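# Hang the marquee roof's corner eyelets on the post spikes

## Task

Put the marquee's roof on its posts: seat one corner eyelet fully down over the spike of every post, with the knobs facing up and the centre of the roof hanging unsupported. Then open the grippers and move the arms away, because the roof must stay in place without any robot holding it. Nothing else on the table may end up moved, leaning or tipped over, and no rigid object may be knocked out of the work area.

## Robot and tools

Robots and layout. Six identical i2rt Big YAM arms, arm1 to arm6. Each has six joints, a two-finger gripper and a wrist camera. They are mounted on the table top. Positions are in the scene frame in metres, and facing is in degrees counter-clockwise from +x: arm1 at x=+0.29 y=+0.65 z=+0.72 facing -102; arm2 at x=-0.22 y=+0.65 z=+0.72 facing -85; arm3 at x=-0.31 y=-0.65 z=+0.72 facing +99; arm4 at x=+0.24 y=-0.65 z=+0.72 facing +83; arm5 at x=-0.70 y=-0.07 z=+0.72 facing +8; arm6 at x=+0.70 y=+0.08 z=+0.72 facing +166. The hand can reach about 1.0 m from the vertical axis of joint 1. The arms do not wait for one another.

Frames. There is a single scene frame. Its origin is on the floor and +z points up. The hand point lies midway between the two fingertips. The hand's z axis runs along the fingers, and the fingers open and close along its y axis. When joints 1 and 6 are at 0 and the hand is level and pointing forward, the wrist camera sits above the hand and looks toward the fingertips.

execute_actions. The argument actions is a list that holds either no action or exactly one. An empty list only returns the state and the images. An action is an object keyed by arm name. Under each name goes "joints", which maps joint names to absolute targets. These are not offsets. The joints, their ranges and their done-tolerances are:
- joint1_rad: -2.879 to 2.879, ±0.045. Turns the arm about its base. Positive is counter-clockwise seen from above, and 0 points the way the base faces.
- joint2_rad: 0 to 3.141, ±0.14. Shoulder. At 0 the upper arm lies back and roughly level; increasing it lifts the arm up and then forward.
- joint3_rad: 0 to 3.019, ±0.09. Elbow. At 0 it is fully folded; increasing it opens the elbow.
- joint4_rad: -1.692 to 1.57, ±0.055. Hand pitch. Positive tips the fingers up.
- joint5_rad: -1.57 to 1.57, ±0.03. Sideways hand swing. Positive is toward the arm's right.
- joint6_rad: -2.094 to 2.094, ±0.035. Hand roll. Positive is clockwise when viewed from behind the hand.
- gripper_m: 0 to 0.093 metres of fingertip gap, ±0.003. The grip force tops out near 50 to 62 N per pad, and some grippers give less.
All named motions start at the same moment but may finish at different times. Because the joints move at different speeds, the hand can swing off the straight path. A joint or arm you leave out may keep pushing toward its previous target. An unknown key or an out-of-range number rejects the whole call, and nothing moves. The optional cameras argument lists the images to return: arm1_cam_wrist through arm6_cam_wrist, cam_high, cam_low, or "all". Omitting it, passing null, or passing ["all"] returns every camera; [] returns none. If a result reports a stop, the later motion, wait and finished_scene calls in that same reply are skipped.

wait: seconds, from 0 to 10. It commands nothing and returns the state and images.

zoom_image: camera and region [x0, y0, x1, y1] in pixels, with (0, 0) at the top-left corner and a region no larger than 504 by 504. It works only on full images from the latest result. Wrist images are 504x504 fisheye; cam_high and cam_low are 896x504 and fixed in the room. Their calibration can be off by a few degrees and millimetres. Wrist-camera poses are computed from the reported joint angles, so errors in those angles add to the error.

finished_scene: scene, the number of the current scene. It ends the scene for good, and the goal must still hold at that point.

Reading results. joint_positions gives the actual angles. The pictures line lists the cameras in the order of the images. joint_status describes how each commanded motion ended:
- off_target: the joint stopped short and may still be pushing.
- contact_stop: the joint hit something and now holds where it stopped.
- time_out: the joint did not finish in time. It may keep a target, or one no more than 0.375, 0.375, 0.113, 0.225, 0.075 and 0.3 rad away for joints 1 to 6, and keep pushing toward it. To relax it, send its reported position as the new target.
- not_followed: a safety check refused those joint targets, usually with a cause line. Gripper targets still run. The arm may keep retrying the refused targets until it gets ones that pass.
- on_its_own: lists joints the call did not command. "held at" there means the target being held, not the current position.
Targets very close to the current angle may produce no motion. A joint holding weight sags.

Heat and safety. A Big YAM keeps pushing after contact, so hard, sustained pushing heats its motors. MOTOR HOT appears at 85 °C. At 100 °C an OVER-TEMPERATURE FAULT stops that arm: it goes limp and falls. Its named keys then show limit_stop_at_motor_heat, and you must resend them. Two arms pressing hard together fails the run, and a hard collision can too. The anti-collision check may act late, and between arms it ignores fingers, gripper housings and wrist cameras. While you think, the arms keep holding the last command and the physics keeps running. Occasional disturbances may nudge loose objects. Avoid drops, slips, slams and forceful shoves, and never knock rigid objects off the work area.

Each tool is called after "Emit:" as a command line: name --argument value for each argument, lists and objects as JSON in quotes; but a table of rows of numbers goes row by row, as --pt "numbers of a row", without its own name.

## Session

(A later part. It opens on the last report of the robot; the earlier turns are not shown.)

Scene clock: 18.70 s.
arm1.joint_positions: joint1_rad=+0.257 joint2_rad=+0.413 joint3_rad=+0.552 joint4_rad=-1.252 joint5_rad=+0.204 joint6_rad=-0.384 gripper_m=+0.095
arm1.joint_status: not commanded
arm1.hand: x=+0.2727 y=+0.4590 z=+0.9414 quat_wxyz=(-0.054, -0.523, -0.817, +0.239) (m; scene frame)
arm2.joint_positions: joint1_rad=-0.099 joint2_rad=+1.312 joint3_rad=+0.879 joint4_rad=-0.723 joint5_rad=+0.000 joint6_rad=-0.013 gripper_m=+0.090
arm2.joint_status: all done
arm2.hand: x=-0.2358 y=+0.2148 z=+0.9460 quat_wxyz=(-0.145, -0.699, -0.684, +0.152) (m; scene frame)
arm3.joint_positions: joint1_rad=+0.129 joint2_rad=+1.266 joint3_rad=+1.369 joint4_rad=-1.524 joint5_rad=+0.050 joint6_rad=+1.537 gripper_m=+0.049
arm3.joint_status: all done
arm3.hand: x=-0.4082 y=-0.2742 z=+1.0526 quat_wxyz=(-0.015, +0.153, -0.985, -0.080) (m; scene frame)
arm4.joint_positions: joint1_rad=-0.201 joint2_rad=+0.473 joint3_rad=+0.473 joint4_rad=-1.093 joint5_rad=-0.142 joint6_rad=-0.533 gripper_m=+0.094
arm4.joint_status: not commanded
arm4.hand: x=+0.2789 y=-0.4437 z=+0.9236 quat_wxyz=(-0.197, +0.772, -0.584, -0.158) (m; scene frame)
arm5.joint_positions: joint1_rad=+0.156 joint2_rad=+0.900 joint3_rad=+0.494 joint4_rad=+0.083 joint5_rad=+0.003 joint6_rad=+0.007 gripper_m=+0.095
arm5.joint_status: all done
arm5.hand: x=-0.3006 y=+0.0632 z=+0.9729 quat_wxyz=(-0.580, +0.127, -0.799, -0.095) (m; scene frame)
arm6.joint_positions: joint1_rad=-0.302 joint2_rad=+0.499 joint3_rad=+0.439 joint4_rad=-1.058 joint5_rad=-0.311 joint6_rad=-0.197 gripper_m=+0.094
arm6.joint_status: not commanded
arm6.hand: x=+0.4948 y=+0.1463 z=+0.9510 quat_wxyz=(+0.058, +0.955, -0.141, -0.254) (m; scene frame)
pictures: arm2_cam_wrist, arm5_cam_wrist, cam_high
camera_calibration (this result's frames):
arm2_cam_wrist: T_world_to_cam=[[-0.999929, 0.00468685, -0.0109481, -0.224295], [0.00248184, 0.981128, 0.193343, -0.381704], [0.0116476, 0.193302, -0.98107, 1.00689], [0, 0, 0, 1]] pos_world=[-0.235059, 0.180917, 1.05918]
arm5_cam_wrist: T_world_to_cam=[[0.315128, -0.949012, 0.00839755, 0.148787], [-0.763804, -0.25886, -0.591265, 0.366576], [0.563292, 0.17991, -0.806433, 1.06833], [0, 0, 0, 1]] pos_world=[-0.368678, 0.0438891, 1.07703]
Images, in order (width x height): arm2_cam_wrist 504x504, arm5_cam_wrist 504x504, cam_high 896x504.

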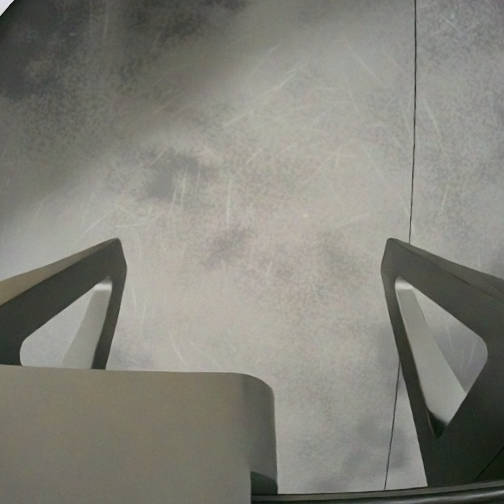

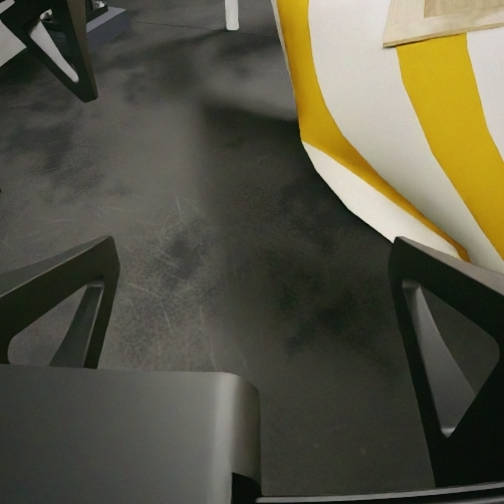

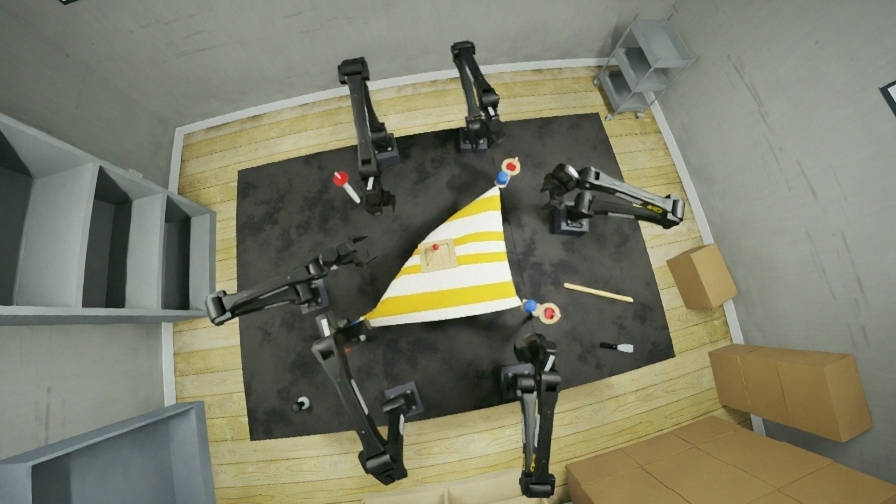

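Emit:
execute_actions --actions '[{"arm5":{"joints":{"joint1_rad":0.2,"joint2_rad":1.15,"joint3_rad":0.3,"joint4_rad":0.75}}}]' --cameras '["arm5_cam_wrist","cam_low"]'

Scene clock: 20.27 s.
arm1.joint_positions: joint1_rad=+0.257 joint2_rad=+0.413 joint3_rad=+0.552 joint4_rad=-1.252 joint5_rad=+0.204 joint6_rad=-0.384 gripper_m=+0.095
arm1.joint_status: not commanded
arm1.hand: x=+0.2727 y=+0.4590 z=+0.9414 quat_wxyz=(-0.054, -0.523, -0.817, +0.239) (m; scene frame)
arm2.joint_positions: joint1_rad=-0.099 joint2_rad=+1.312 joint3_rad=+0.879 joint4_rad=-0.723 joint5_rad=+0.000 joint6_rad=-0.013 gripper_m=+0.090
arm2.joint_status: not commanded
arm2.hand: x=-0.2358 y=+0.2148 z=+0.9460 quat_wxyz=(-0.145, -0.699, -0.684, +0.152) (m; scene frame)
arm3.joint_positions: joint1_rad=+0.129 joint2_rad=+1.266 joint3_rad=+1.369 joint4_rad=-1.524 joint5_rad=+0.050 joint6_rad=+1.537 gripper_m=+0.049
arm3.joint_status: not commanded
arm3.hand: x=-0.4082 y=-0.2742 z=+1.0526 quat_wxyz=(-0.015, +0.153, -0.985, -0.080) (m; scene frame)
arm4.joint_positions: joint1_rad=-0.201 joint2_rad=+0.473 joint3_rad=+0.473 joint4_rad=-1.093 joint5_rad=-0.142 joint6_rad=-0.533 gripper_m=+0.094
arm4.joint_status: not commanded
arm4.hand: x=+0.2789 y=-0.4437 z=+0.9236 quat_wxyz=(-0.197, +0.772, -0.584, -0.158) (m; scene frame)
arm5.joint_positions: joint1_rad=+0.193 joint2_rad=+1.160 joint3_rad=+0.278 joint4_rad=+0.732 joint5_rad=+0.002 joint6_rad=+0.007 gripper_m=+0.095
arm5.joint_status: all done
arm5.hand: x=-0.3094 y=+0.0764 z=+0.9063 quat_wxyz=(-0.646, +0.132, -0.743, -0.118) (m; scene frame)
arm6.joint_positions: joint1_rad=-0.302 joint2_rad=+0.499 joint3_rad=+0.439 joint4_rad=-1.058 joint5_rad=-0.311 joint6_rad=-0.197 gripper_m=+0.094
arm6.joint_status: not commanded
arm6.hand: x=+0.4948 y=+0.1463 z=+0.9510 quat_wxyz=(+0.058, +0.955, -0.141, -0.254) (m; scene frame)
pictures: arm5_cam_wrist, cam_low
camera_calibration (this result's frames):
arm5_cam_wrist: T_world_to_cam=[[0.349267, -0.936989, 0.00804731, 0.174582], [-0.645604, -0.246859, -0.722673, 0.478653], [0.679123, 0.247211, -0.691144, 0.943486], [0, 0, 0, 1]] pos_world=[-0.392698, 0.0485017, 0.996589]
Images, in order (width x height): arm5_cam_wrist 504x504, cam_low 896x504.

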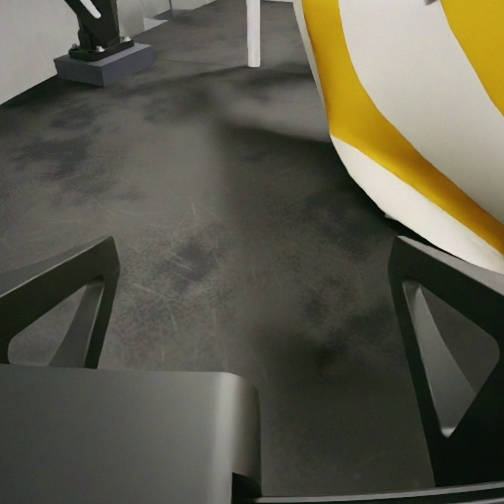

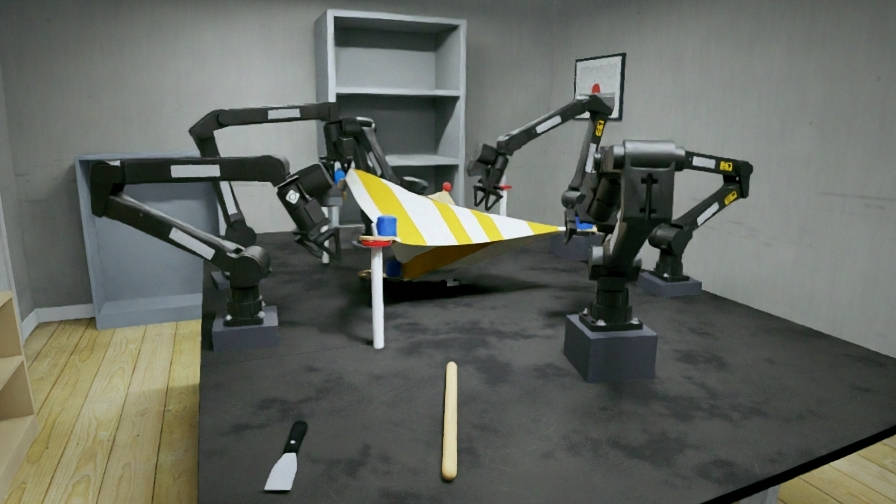

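Emit:
execute_actions --actions '[{"arm5":{"joints":{"joint1_rad":-0.12,"joint2_rad":1.2,"joint3_rad":0.2,"joint4_rad":0.95}}}]' --cameras '["arm5_cam_wrist","cam_low"]'

Emit:
zoom_image --camera "cam_low" --region '[300,150,600,320]'

Scene clock: 21.47 s.
arm1.joint_positions: joint1_rad=+0.257 joint2_rad=+0.413 joint3_rad=+0.552 joint4_rad=-1.252 joint5_rad=+0.204 joint6_rad=-0.384 gripper_m=+0.095
arm1.joint_status: not commanded
arm1.hand: x=+0.2727 y=+0.4590 z=+0.9414 quat_wxyz=(-0.054, -0.523, -0.817, +0.239) (m; scene frame)
arm2.joint_positions: joint1_rad=-0.099 joint2_rad=+1.312 joint3_rad=+0.879 joint4_rad=-0.723 joint5_rad=+0.000 joint6_rad=-0.013 gripper_m=+0.090
arm2.joint_status: not commanded
arm2.hand: x=-0.2358 y=+0.2148 z=+0.9460 quat_wxyz=(-0.145, -0.699, -0.684, +0.152) (m; scene frame)
arm3.joint_positions: joint1_rad=+0.129 joint2_rad=+1.266 joint3_rad=+1.369 joint4_rad=-1.524 joint5_rad=+0.050 joint6_rad=+1.537 gripper_m=+0.049
arm3.joint_status: not commanded
arm3.hand: x=-0.4082 y=-0.2742 z=+1.0526 quat_wxyz=(-0.015, +0.153, -0.985, -0.080) (m; scene frame)
arm4.joint_positions: joint1_rad=-0.201 joint2_rad=+0.473 joint3_rad=+0.473 joint4_rad=-1.093 joint5_rad=-0.142 joint6_rad=-0.533 gripper_m=+0.094
arm4.joint_status: not commanded
arm4.hand: x=+0.2789 y=-0.4437 z=+0.9236 quat_wxyz=(-0.197, +0.772, -0.584, -0.158) (m; scene frame)
arm5.joint_positions: joint1_rad=-0.113 joint2_rad=+1.195 joint3_rad=+0.195 joint4_rad=+0.933 joint5_rad=+0.000 joint6_rad=+0.007 gripper_m=+0.095
arm5.joint_status: all done
arm5.hand: x=-0.3047 y=-0.0495 z=+0.9021 quat_wxyz=(-0.686, +0.017, -0.727, -0.021) (m; scene frame)
arm6.joint_positions: joint1_rad=-0.302 joint2_rad=+0.499 joint3_rad=+0.439 joint4_rad=-1.058 joint5_rad=-0.311 joint6_rad=-0.197 gripper_m=+0.094
arm6.joint_status: not commanded
arm6.hand: x=+0.4948 y=+0.1463 z=+0.9510 quat_wxyz=(+0.058, +0.955, -0.141, -0.254) (m; scene frame)
pictures: arm5_cam_wrist, cam_low
camera_calibration (this result's frames):
arm5_cam_wrist: T_world_to_cam=[[0.0523031, -0.998618, 0.0050494, -0.0357739], [-0.629137, -0.0368772, -0.776419, 0.511433], [0.775533, 0.0374324, -0.630197, 0.932503], [0, 0, 0, 1]] pos_world=[-0.399554, -0.05177, 0.984927]
Images, in order (width x height): arm5_cam_wrist 504x504, cam_low 896x504.

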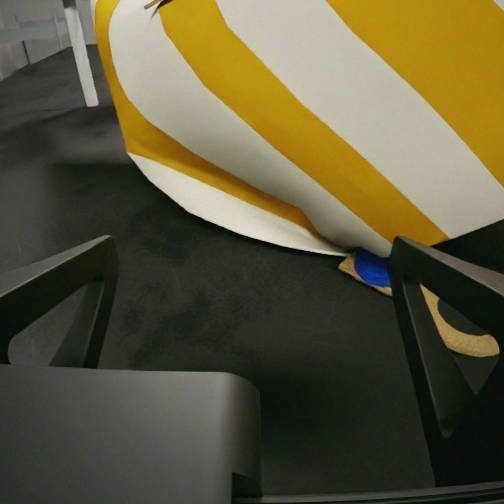

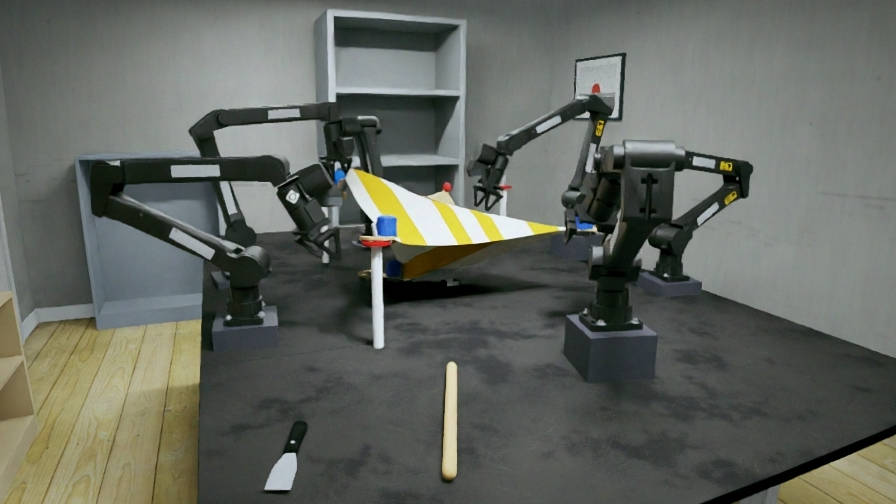

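Region (300, 150, 600, 320) of cam_low's 896x504 image, scaled by 1.680, with more detail than that image has; it fills the top 286 rows of this view, and the rest is white.

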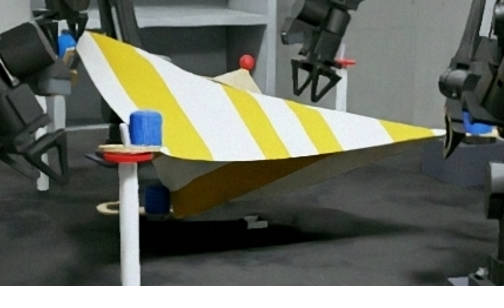

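Emit:
execute_actions --actions '[{"arm5":{"joints":{"joint1_rad":-0.277,"joint2_rad":1.41,"joint3_rad":0.81,"joint4_rad":-0.2}}}]' --cameras '["arm5_cam_wrist","cam_high"]'

Scene clock: 23.87 s.
arm1.joint_positions: joint1_rad=+0.257 joint2_rad=+0.413 joint3_rad=+0.552 joint4_rad=-1.252 joint5_rad=+0.204 joint6_rad=-0.384 gripper_m=+0.095
arm1.joint_status: not commanded
arm1.hand: x=+0.2727 y=+0.4590 z=+0.9414 quat_wxyz=(-0.054, -0.523, -0.817, +0.239) (m; scene frame)
arm2.joint_positions: joint1_rad=-0.099 joint2_rad=+1.312 joint3_rad=+0.879 joint4_rad=-0.723 joint5_rad=+0.000 joint6_rad=-0.013 gripper_m=+0.090
arm2.joint_status: not commanded
arm2.hand: x=-0.2358 y=+0.2148 z=+0.9460 quat_wxyz=(-0.145, -0.699, -0.684, +0.152) (m; scene frame)
arm3.joint_positions: joint1_rad=+0.129 joint2_rad=+1.266 joint3_rad=+1.369 joint4_rad=-1.524 joint5_rad=+0.050 joint6_rad=+1.538 gripper_m=+0.049
arm3.joint_status: not commanded
arm3.hand: x=-0.4081 y=-0.2743 z=+1.0526 quat_wxyz=(-0.015, +0.152, -0.985, -0.079) (m; scene frame)
arm4.joint_positions: joint1_rad=-0.201 joint2_rad=+0.473 joint3_rad=+0.473 joint4_rad=-1.093 joint5_rad=-0.142 joint6_rad=-0.533 gripper_m=+0.094
arm4.joint_status: not commanded
arm4.hand: x=+0.2789 y=-0.4437 z=+0.9236 quat_wxyz=(-0.197, +0.772, -0.584, -0.158) (m; scene frame)
arm5.joint_positions: joint1_rad=-0.274 joint2_rad=+1.418 joint3_rad=+0.764 joint4_rad=-0.193 joint5_rad=+0.000 joint6_rad=+0.005 gripper_m=+0.095
arm5.joint_status: all done
arm5.hand: x=-0.2068 y=-0.1235 z=+0.8318 quat_wxyz=(-0.358, -0.053, -0.932, +0.017) (m; scene frame)
arm6.joint_positions: joint1_rad=-0.302 joint2_rad=+0.499 joint3_rad=+0.439 joint4_rad=-1.058 joint5_rad=-0.311 joint6_rad=-0.197 gripper_m=+0.094
arm6.joint_status: not commanded
arm6.hand: x=+0.4948 y=+0.1463 z=+0.9510 quat_wxyz=(+0.058, +0.955, -0.141, -0.254) (m; scene frame)
pictures: arm5_cam_wrist, cam_high
camera_calibration (this result's frames):
arm5_cam_wrist: T_world_to_cam=[[-0.101791, -0.994801, 0.00312666, -0.144283], [-0.988953, 0.100851, -0.108633, -0.097123], [0.107753, -0.0141499, -0.994077, 0.973259], [0, 0, 0, 1]] pos_world=[-0.215608, -0.119966, 0.957395]
Images, in order (width x height): arm5_cam_wrist 504x504, cam_high 896x504.

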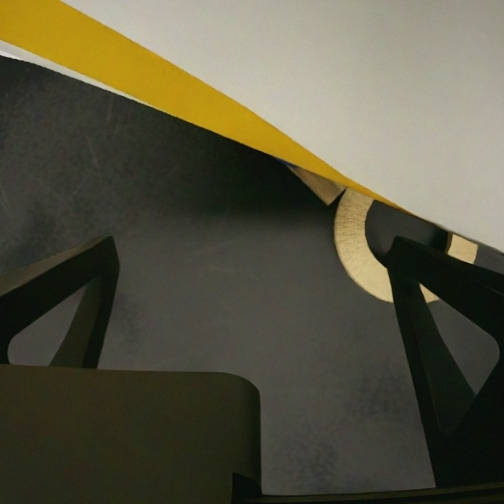

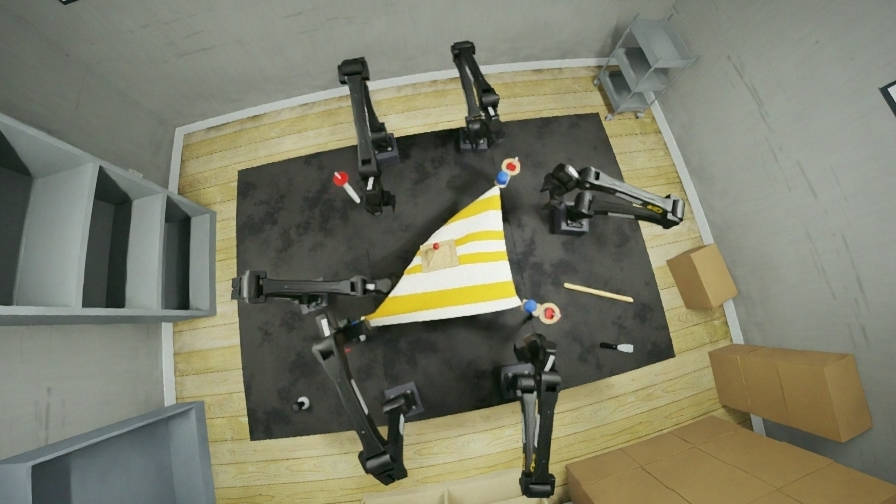

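Emit:
execute_actions --actions '[{"arm5":{"joints":{"joint1_rad":-0.452,"joint2_rad":1.856,"joint3_rad":1.42,"joint4_rad":-1.136,"gripper_m":0.0}}}]' --cameras '["arm5_cam_wrist","cam_high"]'

Scene clock: 25.93 s.
arm1.joint_positions: joint1_rad=+0.257 joint2_rad=+0.413 joint3_rad=+0.552 joint4_rad=-1.252 joint5_rad=+0.204 joint6_rad=-0.384 gripper_m=+0.095
arm1.joint_status: not commanded
arm1.hand: x=+0.2727 y=+0.4590 z=+0.9414 quat_wxyz=(-0.054, -0.523, -0.817, +0.239) (m; scene frame)
arm2.joint_positions: joint1_rad=-0.099 joint2_rad=+1.312 joint3_rad=+0.879 joint4_rad=-0.723 joint5_rad=+0.000 joint6_rad=-0.013 gripper_m=+0.090
arm2.joint_status: not commanded
arm2.hand: x=-0.2358 y=+0.2148 z=+0.9460 quat_wxyz=(-0.145, -0.699, -0.684, +0.152) (m; scene frame)
arm3.joint_positions: joint1_rad=+0.128 joint2_rad=+1.261 joint3_rad=+1.369 joint4_rad=-1.529 joint5_rad=+0.053 joint6_rad=+1.542 gripper_m=+0.049
arm3.joint_status: not commanded
arm3.hand: x=-0.4068 y=-0.2761 z=+1.0541 quat_wxyz=(-0.017, +0.150, -0.985, -0.079) (m; scene frame)
arm4.joint_positions: joint1_rad=-0.201 joint2_rad=+0.473 joint3_rad=+0.473 joint4_rad=-1.093 joint5_rad=-0.142 joint6_rad=-0.533 gripper_m=+0.094
arm4.joint_status: not commanded
arm4.hand: x=+0.2789 y=-0.4437 z=+0.9236 quat_wxyz=(-0.197, +0.772, -0.584, -0.158) (m; scene frame)
arm5.joint_positions: joint1_rad=-0.460 joint2_rad=+1.868 joint3_rad=+1.355 joint4_rad=-1.128 joint5_rad=+0.000 joint6_rad=+0.001 gripper_m=+0.001
arm5.joint_status: all done
arm5.hand: x=-0.2093 y=-0.2189 z=+0.7734 quat_wxyz=(+0.029, -0.147, -0.989, -0.007) (m; scene frame)
arm6.joint_positions: joint1_rad=-0.302 joint2_rad=+0.499 joint3_rad=+0.439 joint4_rad=-1.058 joint5_rad=-0.311 joint6_rad=-0.197 gripper_m=+0.094
arm6.joint_status: not commanded
arm6.hand: x=+0.4948 y=+0.1463 z=+0.9510 quat_wxyz=(+0.058, +0.955, -0.141, -0.254) (m; scene frame)
pictures: arm5_cam_wrist, cam_high
camera_calibration (this result's frames):
arm5_cam_wrist: T_world_to_cam=[[-0.277765, -0.960638, -0.00458961, -0.262628], [-0.744764, 0.212323, 0.63265, -0.594081], [-0.606773, 0.179146, -0.774424, 0.637039], [0, 0, 0, 1]] pos_world=[-0.12886, -0.240276, 0.867978]
Images, in order (width x height): arm5_cam_wrist 504x504, cam_high 896x504.

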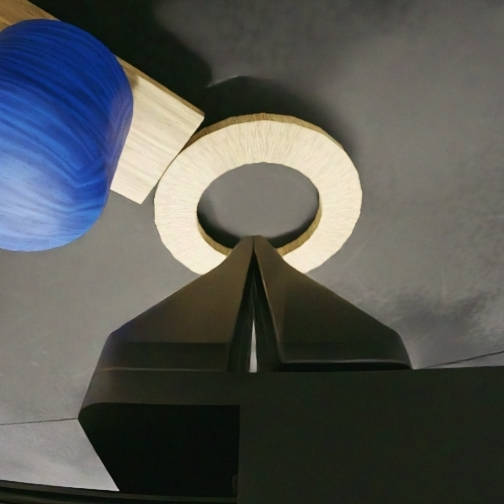

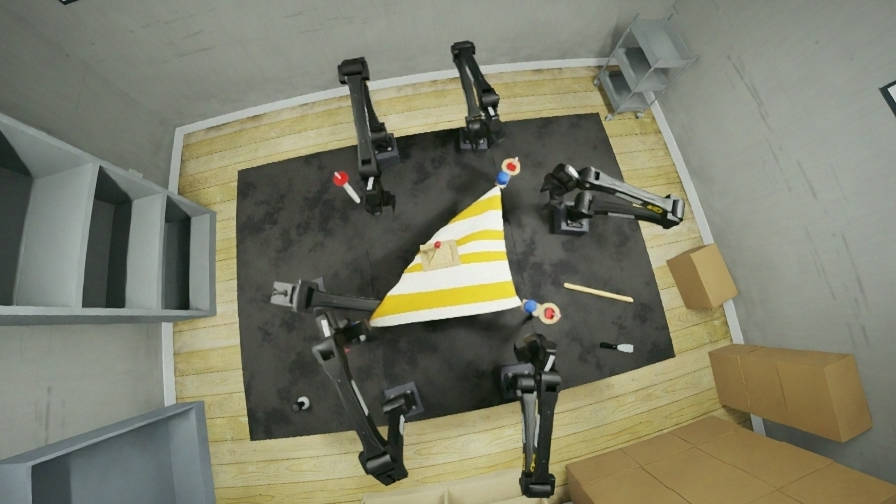

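Emit:
execute_actions --actions '[{"arm5":{"joints":{"joint2_rad":1.80,"joint3_rad":1.44,"joint4_rad":-1.2}}}]' --cameras '[]'

Emit:
execute_actions --actions '[{"arm5":{"joints":{"joint1_rad":-0.358,"joint2_rad":1.77,"joint3_rad":1.40,"joint4_rad":-1.17,"joint6_rad":1.29,"gripper_m":0.09}}}]' --cameras '["arm5_cam_wrist","cam_high"]'

Scene clock: 27.50 s.
arm1.joint_positions: joint1_rad=+0.257 joint2_rad=+0.413 joint3_rad=+0.552 joint4_rad=-1.252 joint5_rad=+0.204 joint6_rad=-0.384 gripper_m=+0.095
arm1.joint_status: not commanded
arm1.hand: x=+0.2727 y=+0.4590 z=+0.9414 quat_wxyz=(-0.054, -0.523, -0.817, +0.239) (m; scene frame)
arm2.joint_positions: joint1_rad=-0.099 joint2_rad=+1.312 joint3_rad=+0.879 joint4_rad=-0.723 joint5_rad=+0.000 joint6_rad=-0.013 gripper_m=+0.090
arm2.joint_status: not commanded
arm2.hand: x=-0.2358 y=+0.2148 z=+0.9460 quat_wxyz=(-0.145, -0.699, -0.684, +0.152) (m; scene frame)
arm3.joint_positions: joint1_rad=+0.128 joint2_rad=+1.256 joint3_rad=+1.369 joint4_rad=-1.531 joint5_rad=+0.053 joint6_rad=+1.542 gripper_m=+0.049
arm3.joint_status: not commanded
arm3.hand: x=-0.4064 y=-0.2773 z=+1.0559 quat_wxyz=(-0.017, +0.150, -0.985, -0.081) (m; scene frame)
arm4.joint_positions: joint1_rad=-0.201 joint2_rad=+0.473 joint3_rad=+0.473 joint4_rad=-1.093 joint5_rad=-0.142 joint6_rad=-0.533 gripper_m=+0.094
arm4.joint_status: not commanded
arm4.hand: x=+0.2789 y=-0.4437 z=+0.9236 quat_wxyz=(-0.197, +0.772, -0.584, -0.158) (m; scene frame)
arm5.joint_positions: joint1_rad=-0.460 joint2_rad=+1.842 joint3_rad=+1.365 joint4_rad=-1.192 joint5_rad=+0.000 joint6_rad=+0.001 gripper_m=+0.001
arm5.joint_status: all done
arm5.hand: x=-0.2186 y=-0.2162 z=+0.7901 quat_wxyz=(+0.044, -0.147, -0.988, -0.009) (m; scene frame)
arm6.joint_positions: joint1_rad=-0.302 joint2_rad=+0.499 joint3_rad=+0.439 joint4_rad=-1.058 joint5_rad=-0.311 joint6_rad=-0.197 gripper_m=+0.094
arm6.joint_status: not commanded
arm6.hand: x=+0.4948 y=+0.1463 z=+0.9510 quat_wxyz=(+0.058, +0.955, -0.141, -0.254) (m; scene frame)
pictures: none
No camera images: the call's "cameras" was empty. Leave "cameras" out to get every camera's image.

Scene clock: 29.53 s.
arm1.joint_positions: joint1_rad=+0.257 joint2_rad=+0.413 joint3_rad=+0.552 joint4_rad=-1.252 joint5_rad=+0.204 joint6_rad=-0.384 gripper_m=+0.095
arm1.joint_status: not commanded
arm1.hand: x=+0.2727 y=+0.4590 z=+0.9414 quat_wxyz=(-0.054, -0.523, -0.817, +0.239) (m; scene frame)
arm2.joint_positions: joint1_rad=-0.099 joint2_rad=+1.312 joint3_rad=+0.879 joint4_rad=-0.723 joint5_rad=+0.000 joint6_rad=-0.013 gripper_m=+0.090
arm2.joint_status: not commanded
arm2.hand: x=-0.2358 y=+0.2148 z=+0.9460 quat_wxyz=(-0.145, -0.699, -0.684, +0.152) (m; scene frame)
arm3.joint_positions: joint1_rad=+0.126 joint2_rad=+1.256 joint3_rad=+1.369 joint4_rad=-1.532 joint5_rad=+0.055 joint6_rad=+1.542 gripper_m=+0.049
arm3.joint_status: not commanded
arm3.hand: x=-0.4053 y=-0.2772 z=+1.0559 quat_wxyz=(-0.018, +0.149, -0.985, -0.081) (m; scene frame)
arm4.joint_positions: joint1_rad=-0.201 joint2_rad=+0.473 joint3_rad=+0.473 joint4_rad=-1.093 joint5_rad=-0.142 joint6_rad=-0.533 gripper_m=+0.094
arm4.joint_status: not commanded
arm4.hand: x=+0.2789 y=-0.4437 z=+0.9236 quat_wxyz=(-0.197, +0.772, -0.584, -0.158) (m; scene frame)
arm5.joint_positions: joint1_rad=-0.362 joint2_rad=+1.800 joint3_rad=+1.365 joint4_rad=-1.179 joint5_rad=-0.001 joint6_rad=+1.279 gripper_m=+0.090
arm5.joint_status: all done
arm5.hand: x=-0.2011 y=-0.1694 z=+0.8105 quat_wxyz=(+0.016, -0.672, -0.740, +0.006) (m; scene frame)
arm6.joint_positions: joint1_rad=-0.302 joint2_rad=+0.499 joint3_rad=+0.439 joint4_rad=-1.058 joint5_rad=-0.311 joint6_rad=-0.197 gripper_m=+0.094
arm6.joint_status: not commanded
arm6.hand: x=+0.4948 y=+0.1463 z=+0.9510 quat_wxyz=(+0.058, +0.955, -0.141, -0.254) (m; scene frame)
pictures: arm5_cam_wrist, cam_high
camera_calibration (this result's frames):
arm5_cam_wrist: T_world_to_cam=[[-0.993426, -0.109774, 0.0324747, -0.242461], [-0.0687834, 0.79914, 0.597197, -0.357945], [-0.0915088, 0.591037, -0.801437, 0.857109], [0, 0, 0, 1]] pos_world=[-0.187055, -0.247152, 0.908556]
Images, in order (width x height): arm5_cam_wrist 504x504, cam_high 896x504.

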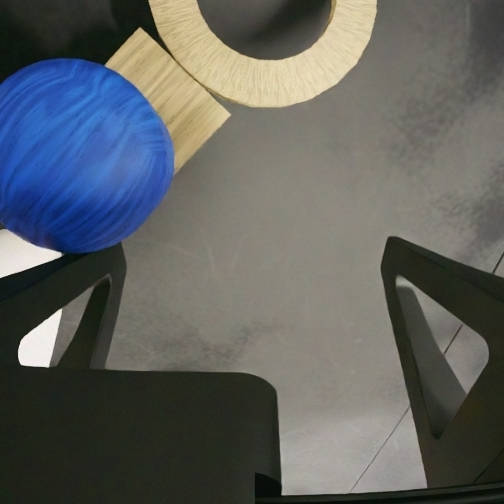

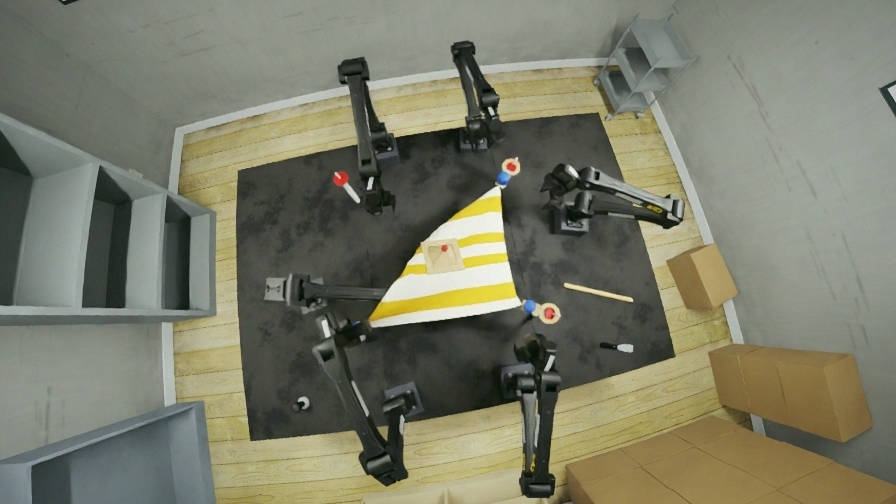

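Emit:
execute_actions --actions '[{"arm5":{"joints":{"joint1_rad":-0.377,"joint2_rad":1.96,"joint3_rad":1.66,"joint4_rad":-1.22}}}]' --cameras '["arm5_cam_wrist"]'

Scene clock: 31.10 s.
arm1.joint_positions: joint1_rad=+0.257 joint2_rad=+0.413 joint3_rad=+0.552 joint4_rad=-1.252 joint5_rad=+0.204 joint6_rad=-0.384 gripper_m=+0.095
arm1.joint_status: not commanded
arm1.hand: x=+0.2727 y=+0.4590 z=+0.9414 quat_wxyz=(-0.054, -0.523, -0.817, +0.239) (m; scene frame)
arm2.joint_positions: joint1_rad=-0.099 joint2_rad=+1.312 joint3_rad=+0.879 joint4_rad=-0.723 joint5_rad=+0.000 joint6_rad=-0.013 gripper_m=+0.090
arm2.joint_status: not commanded
arm2.hand: x=-0.2358 y=+0.2148 z=+0.9460 quat_wxyz=(-0.145, -0.699, -0.684, +0.152) (m; scene frame)
arm3.joint_positions: joint1_rad=+0.120 joint2_rad=+1.256 joint3_rad=+1.369 joint4_rad=-1.536 joint5_rad=+0.056 joint6_rad=+1.542 gripper_m=+0.049
arm3.joint_status: not commanded
arm3.hand: x=-0.4026 y=-0.2777 z=+1.0557 quat_wxyz=(-0.019, +0.146, -0.986, -0.078) (m; scene frame)
arm4.joint_positions: joint1_rad=-0.201 joint2_rad=+0.473 joint3_rad=+0.473 joint4_rad=-1.093 joint5_rad=-0.142 joint6_rad=-0.533 gripper_m=+0.094
arm4.joint_status: not commanded
arm4.hand: x=+0.2789 y=-0.4437 z=+0.9236 quat_wxyz=(-0.197, +0.772, -0.584, -0.158) (m; scene frame)
arm5.joint_positions: joint1_rad=-0.372 joint2_rad=+1.967 joint3_rad=+1.581 joint4_rad=-1.218 joint5_rad=-0.001 joint6_rad=+1.280 gripper_m=+0.090
arm5.joint_status: all done
arm5.hand: x=-0.1364 y=-0.1879 z=+0.7986 quat_wxyz=(+0.011, -0.676, -0.737, +0.003) (m; scene frame)
arm6.joint_positions: joint1_rad=-0.302 joint2_rad=+0.499 joint3_rad=+0.439 joint4_rad=-1.058 joint5_rad=-0.311 joint6_rad=-0.197 gripper_m=+0.094
arm6.joint_status: not commanded
arm6.hand: x=+0.4948 y=+0.1463 z=+0.9510 quat_wxyz=(+0.058, +0.955, -0.141, -0.254) (m; scene frame)
pictures: arm5_cam_wrist
camera_calibration (this result's frames):
arm5_cam_wrist: T_world_to_cam=[[-0.994934, -0.0982852, 0.0211144, -0.168804], [-0.0665084, 0.801057, 0.594881, -0.329063], [-0.0753819, 0.590464, -0.803536, 0.868194], [0, 0, 0, 1]] pos_world=[-0.124388, -0.265629, 0.896943]
Images, in order (width x height): arm5_cam_wrist 504x504.

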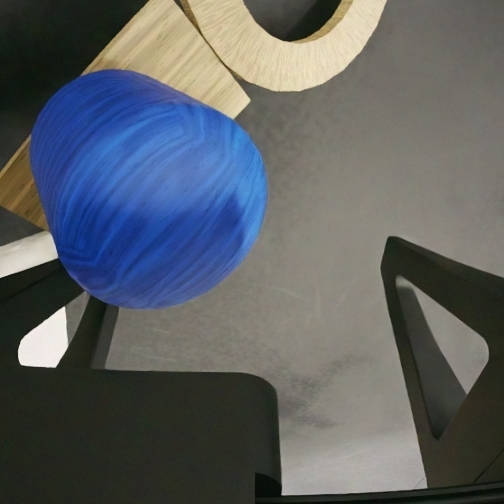

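Emit:
execute_actions --actions '[{"arm5":{"joints":{"joint2_rad":1.91,"joint4_rad":-1.27}}}]' --cameras '[]'

Emit:
execute_actions --actions '[{"arm5":{"joints":{"joint1_rad":-0.385,"joint2_rad":1.98,"joint3_rad":1.78,"joint4_rad":-1.32}}}]' --cameras '["arm5_cam_wrist"]'

Scene clock: 32.13 s.
arm1.joint_positions: joint1_rad=+0.257 joint2_rad=+0.413 joint3_rad=+0.552 joint4_rad=-1.252 joint5_rad=+0.204 joint6_rad=-0.384 gripper_m=+0.095
arm1.joint_status: not commanded
arm1.hand: x=+0.2727 y=+0.4590 z=+0.9414 quat_wxyz=(-0.054, -0.523, -0.817, +0.239) (m; scene frame)
arm2.joint_positions: joint1_rad=-0.099 joint2_rad=+1.312 joint3_rad=+0.879 joint4_rad=-0.723 joint5_rad=+0.000 joint6_rad=-0.013 gripper_m=+0.090
arm2.joint_status: not commanded
arm2.hand: x=-0.2358 y=+0.2148 z=+0.9460 quat_wxyz=(-0.145, -0.699, -0.684, +0.152) (m; scene frame)
arm3.joint_positions: joint1_rad=+0.120 joint2_rad=+1.256 joint3_rad=+1.369 joint4_rad=-1.536 joint5_rad=+0.056 joint6_rad=+1.542 gripper_m=+0.049
arm3.joint_status: not commanded
arm3.hand: x=-0.4025 y=-0.2778 z=+1.0560 quat_wxyz=(-0.019, +0.146, -0.986, -0.079) (m; scene frame)
arm4.joint_positions: joint1_rad=-0.201 joint2_rad=+0.473 joint3_rad=+0.473 joint4_rad=-1.093 joint5_rad=-0.142 joint6_rad=-0.533 gripper_m=+0.094
arm4.joint_status: not commanded
arm4.hand: x=+0.2789 y=-0.4437 z=+0.9236 quat_wxyz=(-0.197, +0.772, -0.584, -0.158) (m; scene frame)
arm5.joint_positions: joint1_rad=-0.372 joint2_rad=+1.943 joint3_rad=+1.582 joint4_rad=-1.263 joint5_rad=-0.001 joint6_rad=+1.281 gripper_m=+0.090
arm5.joint_status: all done
arm5.hand: x=-0.1460 y=-0.1859 z=+0.8121 quat_wxyz=(+0.020, -0.676, -0.736, +0.009) (m; scene frame)
arm6.joint_positions: joint1_rad=-0.302 joint2_rad=+0.499 joint3_rad=+0.439 joint4_rad=-1.058 joint5_rad=-0.311 joint6_rad=-0.197 gripper_m=+0.094
arm6.joint_status: not commanded
arm6.hand: x=+0.4948 y=+0.1463 z=+0.9510 quat_wxyz=(+0.058, +0.955, -0.141, -0.254) (m; scene frame)
pictures: none
No camera images: the call's "cameras" was empty. Leave "cameras" out to get every camera's image.

Scene clock: 32.90 s.
arm1.joint_positions: joint1_rad=+0.257 joint2_rad=+0.413 joint3_rad=+0.552 joint4_rad=-1.252 joint5_rad=+0.204 joint6_rad=-0.384 gripper_m=+0.095
arm1.joint_status: not commanded
arm1.hand: x=+0.2727 y=+0.4590 z=+0.9414 quat_wxyz=(-0.054, -0.523, -0.817, +0.239) (m; scene frame)
arm2.joint_positions: joint1_rad=-0.099 joint2_rad=+1.312 joint3_rad=+0.879 joint4_rad=-0.723 joint5_rad=+0.000 joint6_rad=-0.013 gripper_m=+0.090
arm2.joint_status: not commanded
arm2.hand: x=-0.2358 y=+0.2148 z=+0.9460 quat_wxyz=(-0.145, -0.699, -0.684, +0.152) (m; scene frame)
arm3.joint_positions: joint1_rad=+0.119 joint2_rad=+1.248 joint3_rad=+1.369 joint4_rad=-1.536 joint5_rad=+0.060 joint6_rad=+1.542 gripper_m=+0.049
arm3.joint_status: not commanded
arm3.hand: x=-0.4012 y=-0.2789 z=+1.0588 quat_wxyz=(-0.020, +0.145, -0.986, -0.083) (m; scene frame)
arm4.joint_positions: joint1_rad=-0.201 joint2_rad=+0.473 joint3_rad=+0.473 joint4_rad=-1.093 joint5_rad=-0.142 joint6_rad=-0.533 gripper_m=+0.094
arm4.joint_status: not commanded
arm4.hand: x=+0.2789 y=-0.4437 z=+0.9236 quat_wxyz=(-0.197, +0.772, -0.584, -0.158) (m; scene frame)
arm5.joint_positions: joint1_rad=-0.378 joint2_rad=+1.983 joint3_rad=+1.694 joint4_rad=-1.313 joint5_rad=-0.001 joint6_rad=+1.282 gripper_m=+0.090
arm5.joint_status: all done
arm5.hand: x=-0.1199 y=-0.1949 z=+0.8302 quat_wxyz=(+0.010, -0.679, -0.734, +0.003) (m; scene frame)
arm6.joint_positions: joint1_rad=-0.302 joint2_rad=+0.499 joint3_rad=+0.439 joint4_rad=-1.058 joint5_rad=-0.311 joint6_rad=-0.197 gripper_m=+0.094
arm6.joint_status: not commanded
arm6.hand: x=+0.4948 y=+0.1463 z=+0.9510 quat_wxyz=(+0.058, +0.955, -0.141, -0.254) (m; scene frame)
pictures: arm5_cam_wrist
camera_calibration (this result's frames):
arm5_cam_wrist: T_world_to_cam=[[-0.995624, -0.0914362, 0.0193146, -0.150954], [-0.0620949, 0.80171, 0.594479, -0.340116], [-0.0698416, 0.590678, -0.803879, 0.899994], [0, 0, 0, 1]] pos_world=[-0.108556, -0.272736, 0.928594]
Images, in order (width x height): arm5_cam_wrist 504x504.

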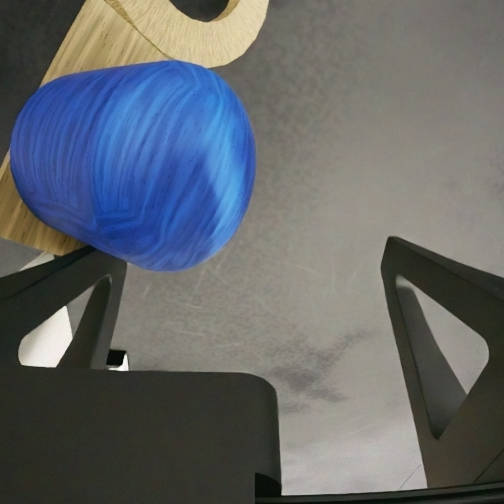

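Emit:
execute_actions --actions '[{"arm5":{"joints":{"joint1_rad":-0.43,"joint2_rad":2.0,"joint3_rad":1.82,"joint4_rad":-1.33}}}]' --cameras '["arm5_cam_wrist"]'

Scene clock: 33.90 s.
arm1.joint_positions: joint1_rad=+0.257 joint2_rad=+0.413 joint3_rad=+0.552 joint4_rad=-1.252 joint5_rad=+0.204 joint6_rad=-0.384 gripper_m=+0.095
arm1.joint_status: not commanded
arm1.hand: x=+0.2727 y=+0.4590 z=+0.9414 quat_wxyz=(-0.054, -0.523, -0.817, +0.239) (m; scene frame)
arm2.joint_positions: joint1_rad=-0.099 joint2_rad=+1.312 joint3_rad=+0.879 joint4_rad=-0.723 joint5_rad=+0.000 joint6_rad=-0.013 gripper_m=+0.090
arm2.joint_status: not commanded
arm2.hand: x=-0.2358 y=+0.2148 z=+0.9460 quat_wxyz=(-0.145, -0.699, -0.684, +0.152) (m; scene frame)
arm3.joint_positions: joint1_rad=+0.119 joint2_rad=+1.247 joint3_rad=+1.369 joint4_rad=-1.541 joint5_rad=+0.060 joint6_rad=+1.544 gripper_m=+0.049
arm3.joint_status: not commanded
arm3.hand: x=-0.4009 y=-0.2802 z=+1.0590 quat_wxyz=(-0.020, +0.144, -0.986, -0.081) (m; scene frame)
arm4.joint_positions: joint1_rad=-0.201 joint2_rad=+0.473 joint3_rad=+0.473 joint4_rad=-1.093 joint5_rad=-0.142 joint6_rad=-0.533 gripper_m=+0.094
arm4.joint_status: not commanded
arm4.hand: x=+0.2789 y=-0.4437 z=+0.9236 quat_wxyz=(-0.197, +0.772, -0.584, -0.158) (m; scene frame)
arm5.joint_positions: joint1_rad=-0.413 joint2_rad=+2.004 joint3_rad=+1.730 joint4_rad=-1.323 joint5_rad=-0.001 joint6_rad=+1.282 gripper_m=+0.090
arm5.joint_status: all done
arm5.hand: x=-0.1155 y=-0.2173 z=+0.8313 quat_wxyz=(+0.008, -0.692, -0.722, +0.001) (m; scene frame)
arm6.joint_positions: joint1_rad=-0.302 joint2_rad=+0.499 joint3_rad=+0.439 joint4_rad=-1.058 joint5_rad=-0.311 joint6_rad=-0.197 gripper_m=+0.094
arm6.joint_status: not commanded
arm6.hand: x=+0.4948 y=+0.1463 z=+0.9510 quat_wxyz=(+0.058, +0.955, -0.141, -0.254) (m; scene frame)
pictures: arm5_cam_wrist
camera_calibration (this result's frames):
arm5_cam_wrist: T_world_to_cam=[[-0.998279, -0.0567911, 0.0146285, -0.13752], [-0.0370324, 0.803873, 0.593647, -0.318491], [-0.0454734, 0.592084, -0.804592, 0.918108], [0, 0, 0, 1]] pos_world=[-0.107329, -0.295381, 0.929786]
Images, in order (width x height): arm5_cam_wrist 504x504.

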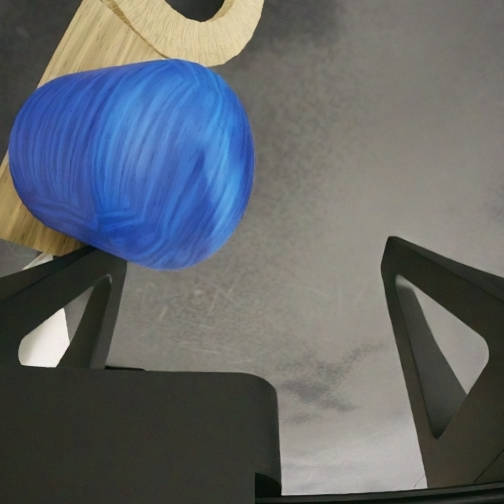

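Emit:
execute_actions --actions '[{"arm5":{"joints":{"gripper_m":0.0}}}]' --cameras '["arm5_cam_wrist"]'

Emit:
execute_actions --actions '[{"arm5":{"joints":{"joint1_rad":0.25,"joint2_rad":1.65,"joint3_rad":1.25,"joint4_rad":-1.2}}}]' --cameras '["arm5_cam_wrist","cam_high"]'

Scene clock: 34.87 s.
arm1.joint_positions: joint1_rad=+0.257 joint2_rad=+0.413 joint3_rad=+0.552 joint4_rad=-1.252 joint5_rad=+0.204 joint6_rad=-0.384 gripper_m=+0.095
arm1.joint_status: not commanded
arm1.hand: x=+0.2727 y=+0.4590 z=+0.9414 quat_wxyz=(-0.054, -0.523, -0.817, +0.239) (m; scene frame)
arm2.joint_positions: joint1_rad=-0.099 joint2_rad=+1.312 joint3_rad=+0.879 joint4_rad=-0.723 joint5_rad=+0.000 joint6_rad=-0.013 gripper_m=+0.090
arm2.joint_status: not commanded
arm2.hand: x=-0.2358 y=+0.2148 z=+0.9460 quat_wxyz=(-0.145, -0.699, -0.684, +0.152) (m; scene frame)
arm3.joint_positions: joint1_rad=+0.119 joint2_rad=+1.247 joint3_rad=+1.369 joint4_rad=-1.541 joint5_rad=+0.060 joint6_rad=+1.544 gripper_m=+0.049
arm3.joint_status: not commanded
arm3.hand: x=-0.4009 y=-0.2802 z=+1.0590 quat_wxyz=(-0.020, +0.144, -0.986, -0.081) (m; scene frame)
arm4.joint_positions: joint1_rad=-0.201 joint2_rad=+0.473 joint3_rad=+0.473 joint4_rad=-1.093 joint5_rad=-0.142 joint6_rad=-0.533 gripper_m=+0.094
arm4.joint_status: not commanded
arm4.hand: x=+0.2789 y=-0.4437 z=+0.9236 quat_wxyz=(-0.197, +0.772, -0.584, -0.158) (m; scene frame)
arm5.joint_positions: joint1_rad=-0.413 joint2_rad=+2.008 joint3_rad=+1.730 joint4_rad=-1.323 joint5_rad=-0.001 joint6_rad=+1.283 gripper_m=+0.001
arm5.joint_status: all done
arm5.hand: x=-0.1156 y=-0.2173 z=+0.8286 quat_wxyz=(+0.010, -0.692, -0.722, +0.002) (m; scene frame)
arm6.joint_positions: joint1_rad=-0.302 joint2_rad=+0.499 joint3_rad=+0.439 joint4_rad=-1.058 joint5_rad=-0.311 joint6_rad=-0.197 gripper_m=+0.094
arm6.joint_status: not commanded
arm6.hand: x=+0.4948 y=+0.1463 z=+0.9510 quat_wxyz=(+0.058, +0.955, -0.141, -0.254) (m; scene frame)
pictures: arm5_cam_wrist
camera_calibration (this result's frames):
arm5_cam_wrist: T_world_to_cam=[[-0.998267, -0.0556891, 0.0190113, -0.140996], [-0.0334852, 0.803261, 0.594685, -0.317532], [-0.0483885, 0.593018, -0.803734, 0.915087], [0, 0, 0, 1]] pos_world=[-0.107104, -0.295453, 0.926998]
Images, in order (width x height): arm5_cam_wrist 504x504.

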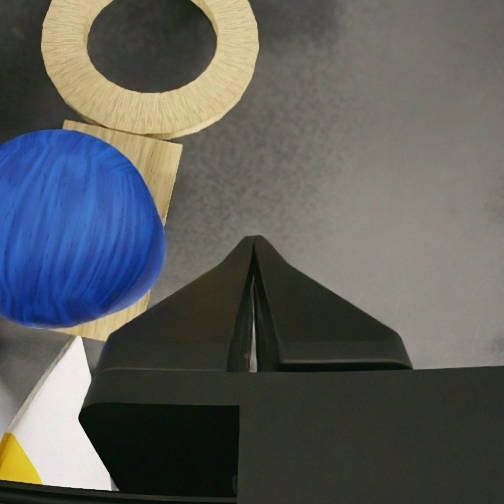

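Scene clock: 36.53 s.
arm1.joint_positions: joint1_rad=+0.257 joint2_rad=+0.413 joint3_rad=+0.552 joint4_rad=-1.252 joint5_rad=+0.204 joint6_rad=-0.384 gripper_m=+0.095
arm1.joint_status: not commanded
arm1.hand: x=+0.2727 y=+0.4590 z=+0.9414 quat_wxyz=(-0.054, -0.523, -0.817, +0.239) (m; scene frame)
arm2.joint_positions: joint1_rad=-0.100 joint2_rad=+1.304 joint3_rad=+0.879 joint4_rad=-0.717 joint5_rad=-0.002 joint6_rad=-0.012 gripper_m=+0.090
arm2.joint_status: not commanded
arm2.hand: x=-0.2360 y=+0.2135 z=+0.9499 quat_wxyz=(-0.151, -0.699, -0.682, +0.156) (m; scene frame)
arm3.joint_positions: joint1_rad=+0.119 joint2_rad=+1.253 joint3_rad=+1.369 joint4_rad=-1.537 joint5_rad=+0.052 joint6_rad=+1.533 gripper_m=+0.049
arm3.joint_status: not commanded
arm3.hand: x=-0.4028 y=-0.2786 z=+1.0567 quat_wxyz=(-0.017, +0.150, -0.985, -0.079) (m; scene frame)
arm4.joint_positions: joint1_rad=-0.201 joint2_rad=+0.473 joint3_rad=+0.473 joint4_rad=-1.093 joint5_rad=-0.142 joint6_rad=-0.533 gripper_m=+0.094
arm4.joint_status: not commanded
arm4.hand: x=+0.2789 y=-0.4437 z=+0.9236 quat_wxyz=(-0.197, +0.772, -0.584, -0.158) (m; scene frame)
arm5.joint_positions: joint1_rad=+0.247 joint2_rad=+1.657 joint3_rad=+1.231 joint4_rad=-1.206 joint5_rad=+0.002 joint6_rad=+1.285 gripper_m=+0.001
arm5.joint_status: all done
arm5.hand: x=-0.2843 y=+0.1121 z=+0.8320 quat_wxyz=(+0.015, -0.421, -0.906, +0.020) (m; scene frame)
arm6.joint_positions: joint1_rad=-0.302 joint2_rad=+0.499 joint3_rad=+0.439 joint4_rad=-1.058 joint5_rad=-0.311 joint6_rad=-0.197 gripper_m=+0.094
arm6.joint_status: not commanded
arm6.hand: x=+0.4948 y=+0.1463 z=+0.9510 quat_wxyz=(+0.058, +0.955, -0.141, -0.254) (m; scene frame)
pictures: arm5_cam_wrist, cam_high
camera_calibration (this result's frames):
arm5_cam_wrist: T_world_to_cam=[[-0.754851, -0.65389, 0.0512619, -0.181685], [-0.503793, 0.628072, 0.593059, -0.702516], [-0.419991, 0.421846, -0.803526, 0.627652], [0, 0, 0, 1]] pos_world=[-0.227459, 0.0576559, 0.930281]
Images, in order (width x height): arm5_cam_wrist 504x504, cam_high 896x504.

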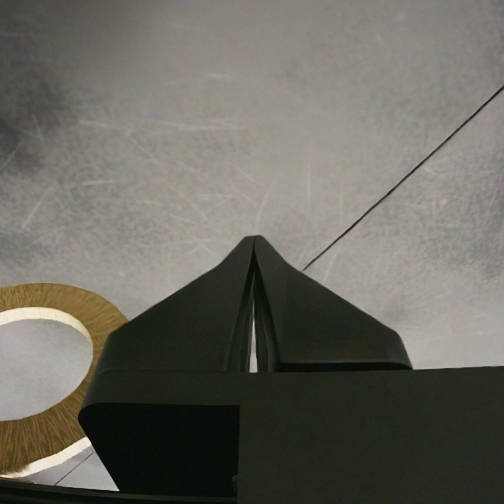

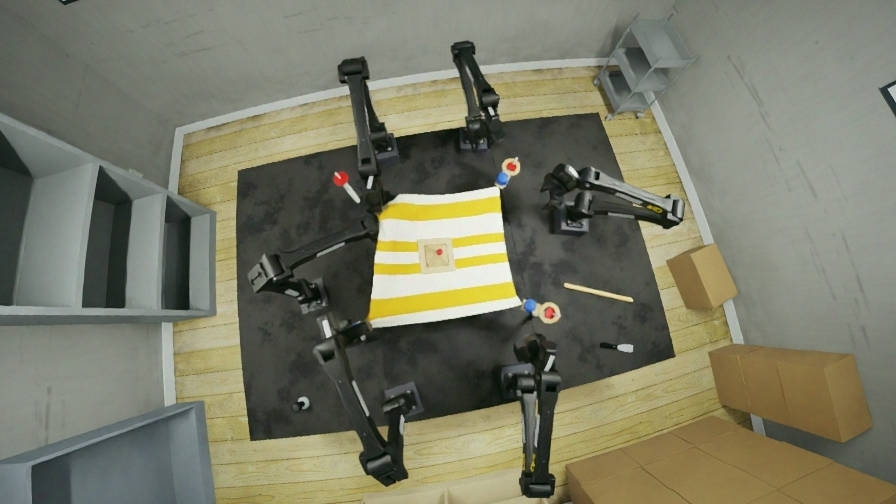

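Emit:
execute_actions --actions '[{"arm5":{"joints":{"joint2_rad":1.2,"joint3_rad":0.45,"joint4_rad":-0.9}},"arm2":{"joints":{"joint1_rad":0.0,"joint2_rad":0.9,"joint3_rad":0.9,"joint4_rad":-1.0}}}]' --cameras '["arm5_cam_wrist","arm2_cam_wrist","cam_high"]'

Scene clock: 38.20 s.
arm1.joint_positions: joint1_rad=+0.257 joint2_rad=+0.413 joint3_rad=+0.552 joint4_rad=-1.252 joint5_rad=+0.204 joint6_rad=-0.384 gripper_m=+0.095
arm1.joint_status: not commanded
arm1.hand: x=+0.2727 y=+0.4590 z=+0.9414 quat_wxyz=(-0.054, -0.523, -0.817, +0.239) (m; scene frame)
arm2.joint_positions: joint1_rad=+0.003 joint2_rad=+0.892 joint3_rad=+0.879 joint4_rad=-0.983 joint5_rad=+0.000 joint6_rad=-0.012 gripper_m=+0.090
arm2.joint_status: all done
arm2.hand: x=-0.1968 y=+0.3002 z=+1.0732 quat_wxyz=(-0.209, -0.650, -0.703, +0.197) (m; scene frame)
arm3.joint_positions: joint1_rad=+0.119 joint2_rad=+1.253 joint3_rad=+1.369 joint4_rad=-1.537 joint5_rad=+0.051 joint6_rad=+1.533 gripper_m=+0.049
arm3.joint_status: not commanded
arm3.hand: x=-0.4029 y=-0.2786 z=+1.0567 quat_wxyz=(-0.017, +0.150, -0.985, -0.079) (m; scene frame)
arm4.joint_positions: joint1_rad=-0.201 joint2_rad=+0.473 joint3_rad=+0.473 joint4_rad=-1.093 joint5_rad=-0.142 joint6_rad=-0.533 gripper_m=+0.094
arm4.joint_status: not commanded
arm4.hand: x=+0.2789 y=-0.4437 z=+0.9236 quat_wxyz=(-0.197, +0.772, -0.584, -0.158) (m; scene frame)
arm5.joint_positions: joint1_rad=+0.247 joint2_rad=+1.196 joint3_rad=+0.442 joint4_rad=-0.908 joint5_rad=+0.002 joint6_rad=+1.285 gripper_m=+0.001
arm5.joint_status: all done
arm5.hand: x=-0.5144 y=+0.0107 z=+0.7321 quat_wxyz=(+0.025, -0.421, -0.906, +0.032) (m; scene frame)
arm6.joint_positions: joint1_rad=-0.302 joint2_rad=+0.499 joint3_rad=+0.439 joint4_rad=-1.058 joint5_rad=-0.311 joint6_rad=-0.197 gripper_m=+0.094
arm6.joint_status: not commanded
arm6.hand: x=+0.4948 y=+0.1463 z=+0.9510 quat_wxyz=(+0.058, +0.955, -0.141, -0.254) (m; scene frame)
pictures: arm2_cam_wrist, arm5_cam_wrist, cam_high
camera_calibration (this result's frames):
arm2_cam_wrist: T_world_to_cam=[[-0.995209, -0.0975642, -0.00633458, -0.157659], [-0.0977263, 0.994606, 0.0347629, -0.343805], [0.0029088, 0.0352154, -0.999376, 1.18015], [0, 0, 0, 1]] pos_world=[-0.193935, 0.28501, 1.19037]
arm5_cam_wrist: T_world_to_cam=[[-0.753115, -0.653052, 0.0796269, -0.436442], [-0.487511, 0.635245, 0.598996, -0.691551], [-0.441758, 0.412295, -0.796783, 0.477509], [0, 0, 0, 1]] pos_world=[-0.454886, -0.0425894, 0.82946]
Images, in order (width x height): arm2_cam_wrist 504x504, arm5_cam_wrist 504x504, cam_high 896x504.

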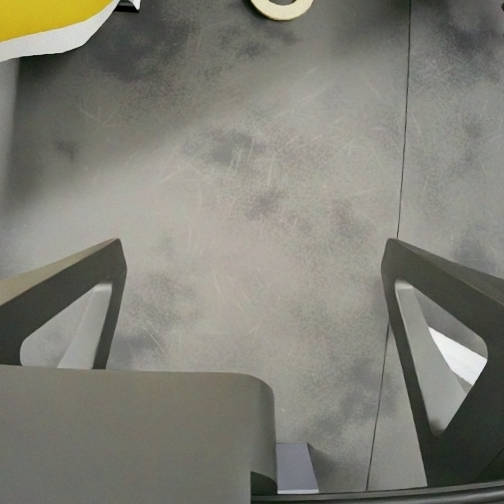

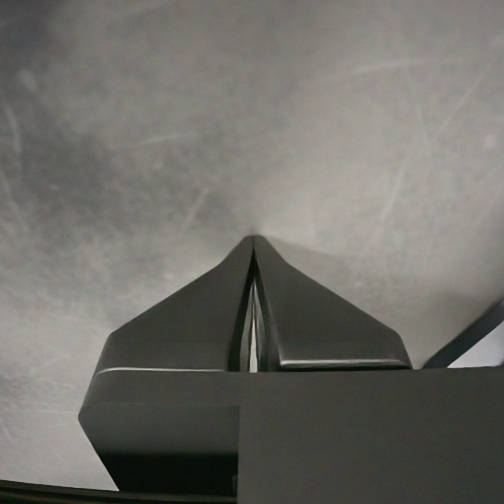

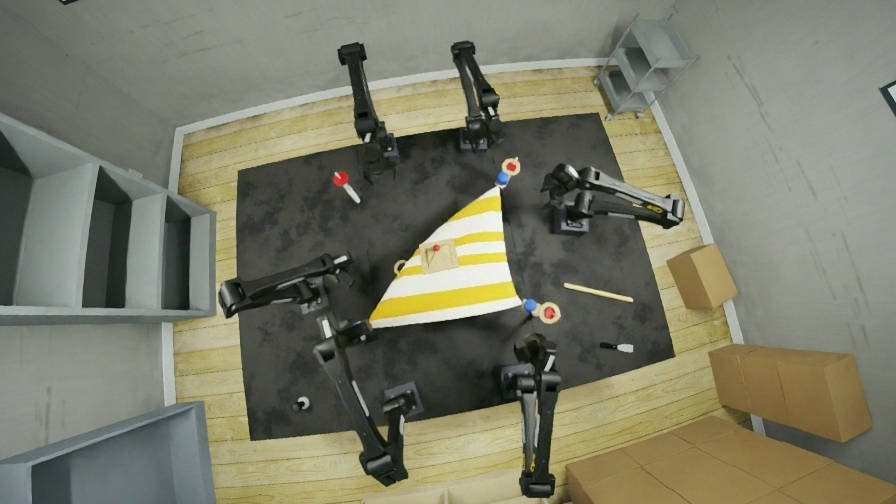

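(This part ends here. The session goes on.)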